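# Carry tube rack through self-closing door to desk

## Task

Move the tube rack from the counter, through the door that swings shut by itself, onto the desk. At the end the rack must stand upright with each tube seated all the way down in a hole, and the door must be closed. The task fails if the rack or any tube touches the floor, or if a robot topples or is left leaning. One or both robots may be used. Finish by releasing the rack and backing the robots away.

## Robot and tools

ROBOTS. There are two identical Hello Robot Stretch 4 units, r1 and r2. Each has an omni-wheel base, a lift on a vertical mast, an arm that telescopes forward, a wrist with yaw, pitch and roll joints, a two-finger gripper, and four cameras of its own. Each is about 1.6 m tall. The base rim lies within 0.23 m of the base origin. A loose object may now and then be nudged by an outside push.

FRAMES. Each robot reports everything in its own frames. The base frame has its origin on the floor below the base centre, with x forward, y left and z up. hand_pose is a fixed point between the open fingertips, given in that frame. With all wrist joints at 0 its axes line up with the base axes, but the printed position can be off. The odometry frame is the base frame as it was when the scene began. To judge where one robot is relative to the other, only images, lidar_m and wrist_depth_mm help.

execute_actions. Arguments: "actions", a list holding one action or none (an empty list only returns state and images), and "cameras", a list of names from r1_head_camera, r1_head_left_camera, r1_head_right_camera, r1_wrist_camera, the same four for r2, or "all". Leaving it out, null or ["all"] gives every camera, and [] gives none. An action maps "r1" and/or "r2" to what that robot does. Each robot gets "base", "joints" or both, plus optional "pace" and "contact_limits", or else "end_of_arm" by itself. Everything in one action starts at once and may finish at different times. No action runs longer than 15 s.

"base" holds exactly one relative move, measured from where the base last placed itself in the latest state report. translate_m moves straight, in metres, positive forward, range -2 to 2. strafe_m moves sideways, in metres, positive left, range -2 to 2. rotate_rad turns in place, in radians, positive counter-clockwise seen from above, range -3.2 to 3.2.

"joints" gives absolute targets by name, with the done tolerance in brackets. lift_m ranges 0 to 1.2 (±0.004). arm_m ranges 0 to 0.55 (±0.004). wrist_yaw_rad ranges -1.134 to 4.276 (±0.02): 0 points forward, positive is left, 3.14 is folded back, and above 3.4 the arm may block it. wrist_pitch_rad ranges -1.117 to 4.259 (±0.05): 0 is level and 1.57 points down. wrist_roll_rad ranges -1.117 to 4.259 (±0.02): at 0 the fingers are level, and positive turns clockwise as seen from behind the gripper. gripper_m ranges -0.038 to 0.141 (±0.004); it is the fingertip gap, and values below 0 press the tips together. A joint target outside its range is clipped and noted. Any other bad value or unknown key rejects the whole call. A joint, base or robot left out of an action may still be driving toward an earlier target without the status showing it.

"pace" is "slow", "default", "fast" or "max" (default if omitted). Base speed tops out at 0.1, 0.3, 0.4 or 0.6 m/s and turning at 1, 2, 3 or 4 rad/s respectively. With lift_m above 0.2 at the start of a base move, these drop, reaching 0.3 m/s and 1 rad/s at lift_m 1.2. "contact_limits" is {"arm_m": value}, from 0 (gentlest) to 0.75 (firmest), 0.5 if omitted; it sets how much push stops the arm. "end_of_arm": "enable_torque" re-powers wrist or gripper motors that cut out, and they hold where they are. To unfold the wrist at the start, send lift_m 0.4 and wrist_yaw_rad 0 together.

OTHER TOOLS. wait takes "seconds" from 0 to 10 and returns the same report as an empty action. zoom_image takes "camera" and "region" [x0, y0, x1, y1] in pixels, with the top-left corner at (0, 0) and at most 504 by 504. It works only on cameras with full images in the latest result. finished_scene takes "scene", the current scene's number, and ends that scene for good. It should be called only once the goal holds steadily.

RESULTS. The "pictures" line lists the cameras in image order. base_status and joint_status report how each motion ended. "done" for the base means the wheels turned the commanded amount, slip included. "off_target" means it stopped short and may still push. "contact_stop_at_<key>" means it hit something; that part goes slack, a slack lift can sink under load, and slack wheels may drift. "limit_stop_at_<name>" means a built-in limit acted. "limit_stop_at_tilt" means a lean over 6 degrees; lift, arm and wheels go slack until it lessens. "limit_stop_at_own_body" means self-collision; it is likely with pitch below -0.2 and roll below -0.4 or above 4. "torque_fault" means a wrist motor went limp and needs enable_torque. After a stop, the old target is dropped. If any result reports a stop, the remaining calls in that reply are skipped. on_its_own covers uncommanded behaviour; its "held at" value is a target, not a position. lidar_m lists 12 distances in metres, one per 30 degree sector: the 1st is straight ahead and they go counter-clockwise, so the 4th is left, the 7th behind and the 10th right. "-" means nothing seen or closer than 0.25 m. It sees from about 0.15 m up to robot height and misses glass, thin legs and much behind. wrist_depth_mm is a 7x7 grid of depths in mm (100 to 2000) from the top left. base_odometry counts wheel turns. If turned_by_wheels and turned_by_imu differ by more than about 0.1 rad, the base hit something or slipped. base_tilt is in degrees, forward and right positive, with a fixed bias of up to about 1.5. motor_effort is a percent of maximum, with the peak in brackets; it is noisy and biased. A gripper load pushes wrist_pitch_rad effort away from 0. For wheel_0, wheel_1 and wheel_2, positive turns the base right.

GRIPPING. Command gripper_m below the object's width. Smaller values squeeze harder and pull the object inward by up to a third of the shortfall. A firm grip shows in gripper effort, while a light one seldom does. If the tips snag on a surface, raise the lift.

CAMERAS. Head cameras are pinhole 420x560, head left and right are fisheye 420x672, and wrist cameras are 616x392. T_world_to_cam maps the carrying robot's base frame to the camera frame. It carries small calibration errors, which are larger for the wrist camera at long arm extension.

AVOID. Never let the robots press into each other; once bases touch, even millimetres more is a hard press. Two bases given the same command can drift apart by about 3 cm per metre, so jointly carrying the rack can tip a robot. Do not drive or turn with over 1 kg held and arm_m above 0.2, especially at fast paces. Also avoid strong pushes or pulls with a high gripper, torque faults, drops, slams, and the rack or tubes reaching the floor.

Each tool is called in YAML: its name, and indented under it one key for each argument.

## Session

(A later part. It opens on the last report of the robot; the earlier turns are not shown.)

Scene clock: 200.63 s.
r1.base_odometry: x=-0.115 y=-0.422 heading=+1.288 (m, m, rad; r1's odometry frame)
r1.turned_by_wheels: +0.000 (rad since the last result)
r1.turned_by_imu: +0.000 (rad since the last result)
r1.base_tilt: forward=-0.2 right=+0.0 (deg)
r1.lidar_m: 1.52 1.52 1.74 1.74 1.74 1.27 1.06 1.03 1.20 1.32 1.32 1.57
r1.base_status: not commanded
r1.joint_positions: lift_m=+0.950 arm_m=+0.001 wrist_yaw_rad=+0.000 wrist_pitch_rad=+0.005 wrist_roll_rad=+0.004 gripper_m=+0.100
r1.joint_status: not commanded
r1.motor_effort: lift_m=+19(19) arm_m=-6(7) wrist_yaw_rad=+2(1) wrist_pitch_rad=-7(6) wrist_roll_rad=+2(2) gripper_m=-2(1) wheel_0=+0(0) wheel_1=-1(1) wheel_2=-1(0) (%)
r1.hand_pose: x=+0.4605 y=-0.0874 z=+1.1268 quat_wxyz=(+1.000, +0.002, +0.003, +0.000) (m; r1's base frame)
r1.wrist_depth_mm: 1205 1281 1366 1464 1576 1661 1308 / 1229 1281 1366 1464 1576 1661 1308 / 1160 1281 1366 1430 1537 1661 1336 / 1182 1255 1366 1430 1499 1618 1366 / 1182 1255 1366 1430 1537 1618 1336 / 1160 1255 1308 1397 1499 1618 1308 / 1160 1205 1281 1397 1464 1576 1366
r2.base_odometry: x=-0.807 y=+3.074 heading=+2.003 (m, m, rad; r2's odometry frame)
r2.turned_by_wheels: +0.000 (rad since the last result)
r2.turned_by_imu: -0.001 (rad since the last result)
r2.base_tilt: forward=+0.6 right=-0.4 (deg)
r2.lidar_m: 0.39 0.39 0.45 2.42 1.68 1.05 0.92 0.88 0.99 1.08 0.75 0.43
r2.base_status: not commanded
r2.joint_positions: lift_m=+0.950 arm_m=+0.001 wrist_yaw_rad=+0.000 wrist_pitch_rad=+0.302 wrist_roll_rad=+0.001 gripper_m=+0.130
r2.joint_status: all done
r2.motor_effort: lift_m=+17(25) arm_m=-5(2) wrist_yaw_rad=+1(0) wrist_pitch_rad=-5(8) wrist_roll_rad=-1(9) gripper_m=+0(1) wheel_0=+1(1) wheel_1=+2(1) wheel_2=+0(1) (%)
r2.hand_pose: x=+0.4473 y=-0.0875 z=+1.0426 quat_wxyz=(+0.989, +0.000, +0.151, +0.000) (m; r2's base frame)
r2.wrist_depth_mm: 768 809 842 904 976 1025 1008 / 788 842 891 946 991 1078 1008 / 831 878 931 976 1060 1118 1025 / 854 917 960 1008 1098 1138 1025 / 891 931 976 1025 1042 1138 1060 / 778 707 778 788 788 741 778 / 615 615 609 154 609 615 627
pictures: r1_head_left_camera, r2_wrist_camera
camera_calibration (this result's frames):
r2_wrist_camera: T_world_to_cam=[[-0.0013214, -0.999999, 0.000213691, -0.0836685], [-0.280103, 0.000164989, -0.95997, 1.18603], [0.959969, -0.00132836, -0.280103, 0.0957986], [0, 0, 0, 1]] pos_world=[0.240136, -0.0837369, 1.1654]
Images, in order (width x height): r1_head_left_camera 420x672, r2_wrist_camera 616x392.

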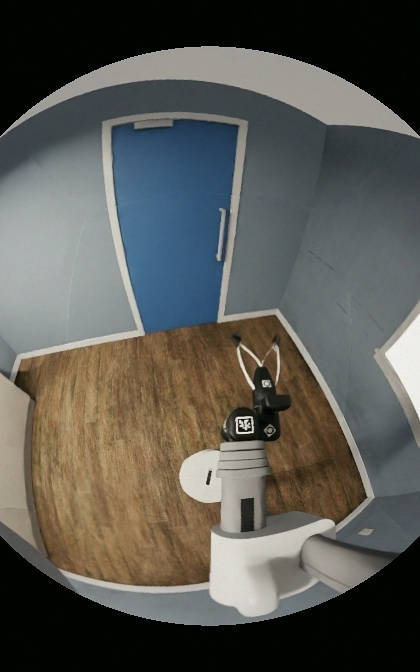

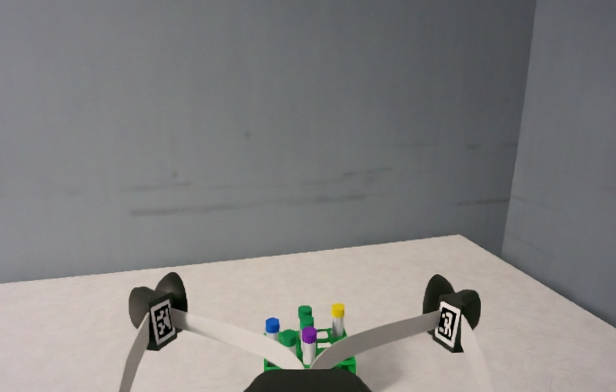

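Door is shut, rack upright on the desk.

finished_scene:
  scene: 2

The scene is finished: the task was done.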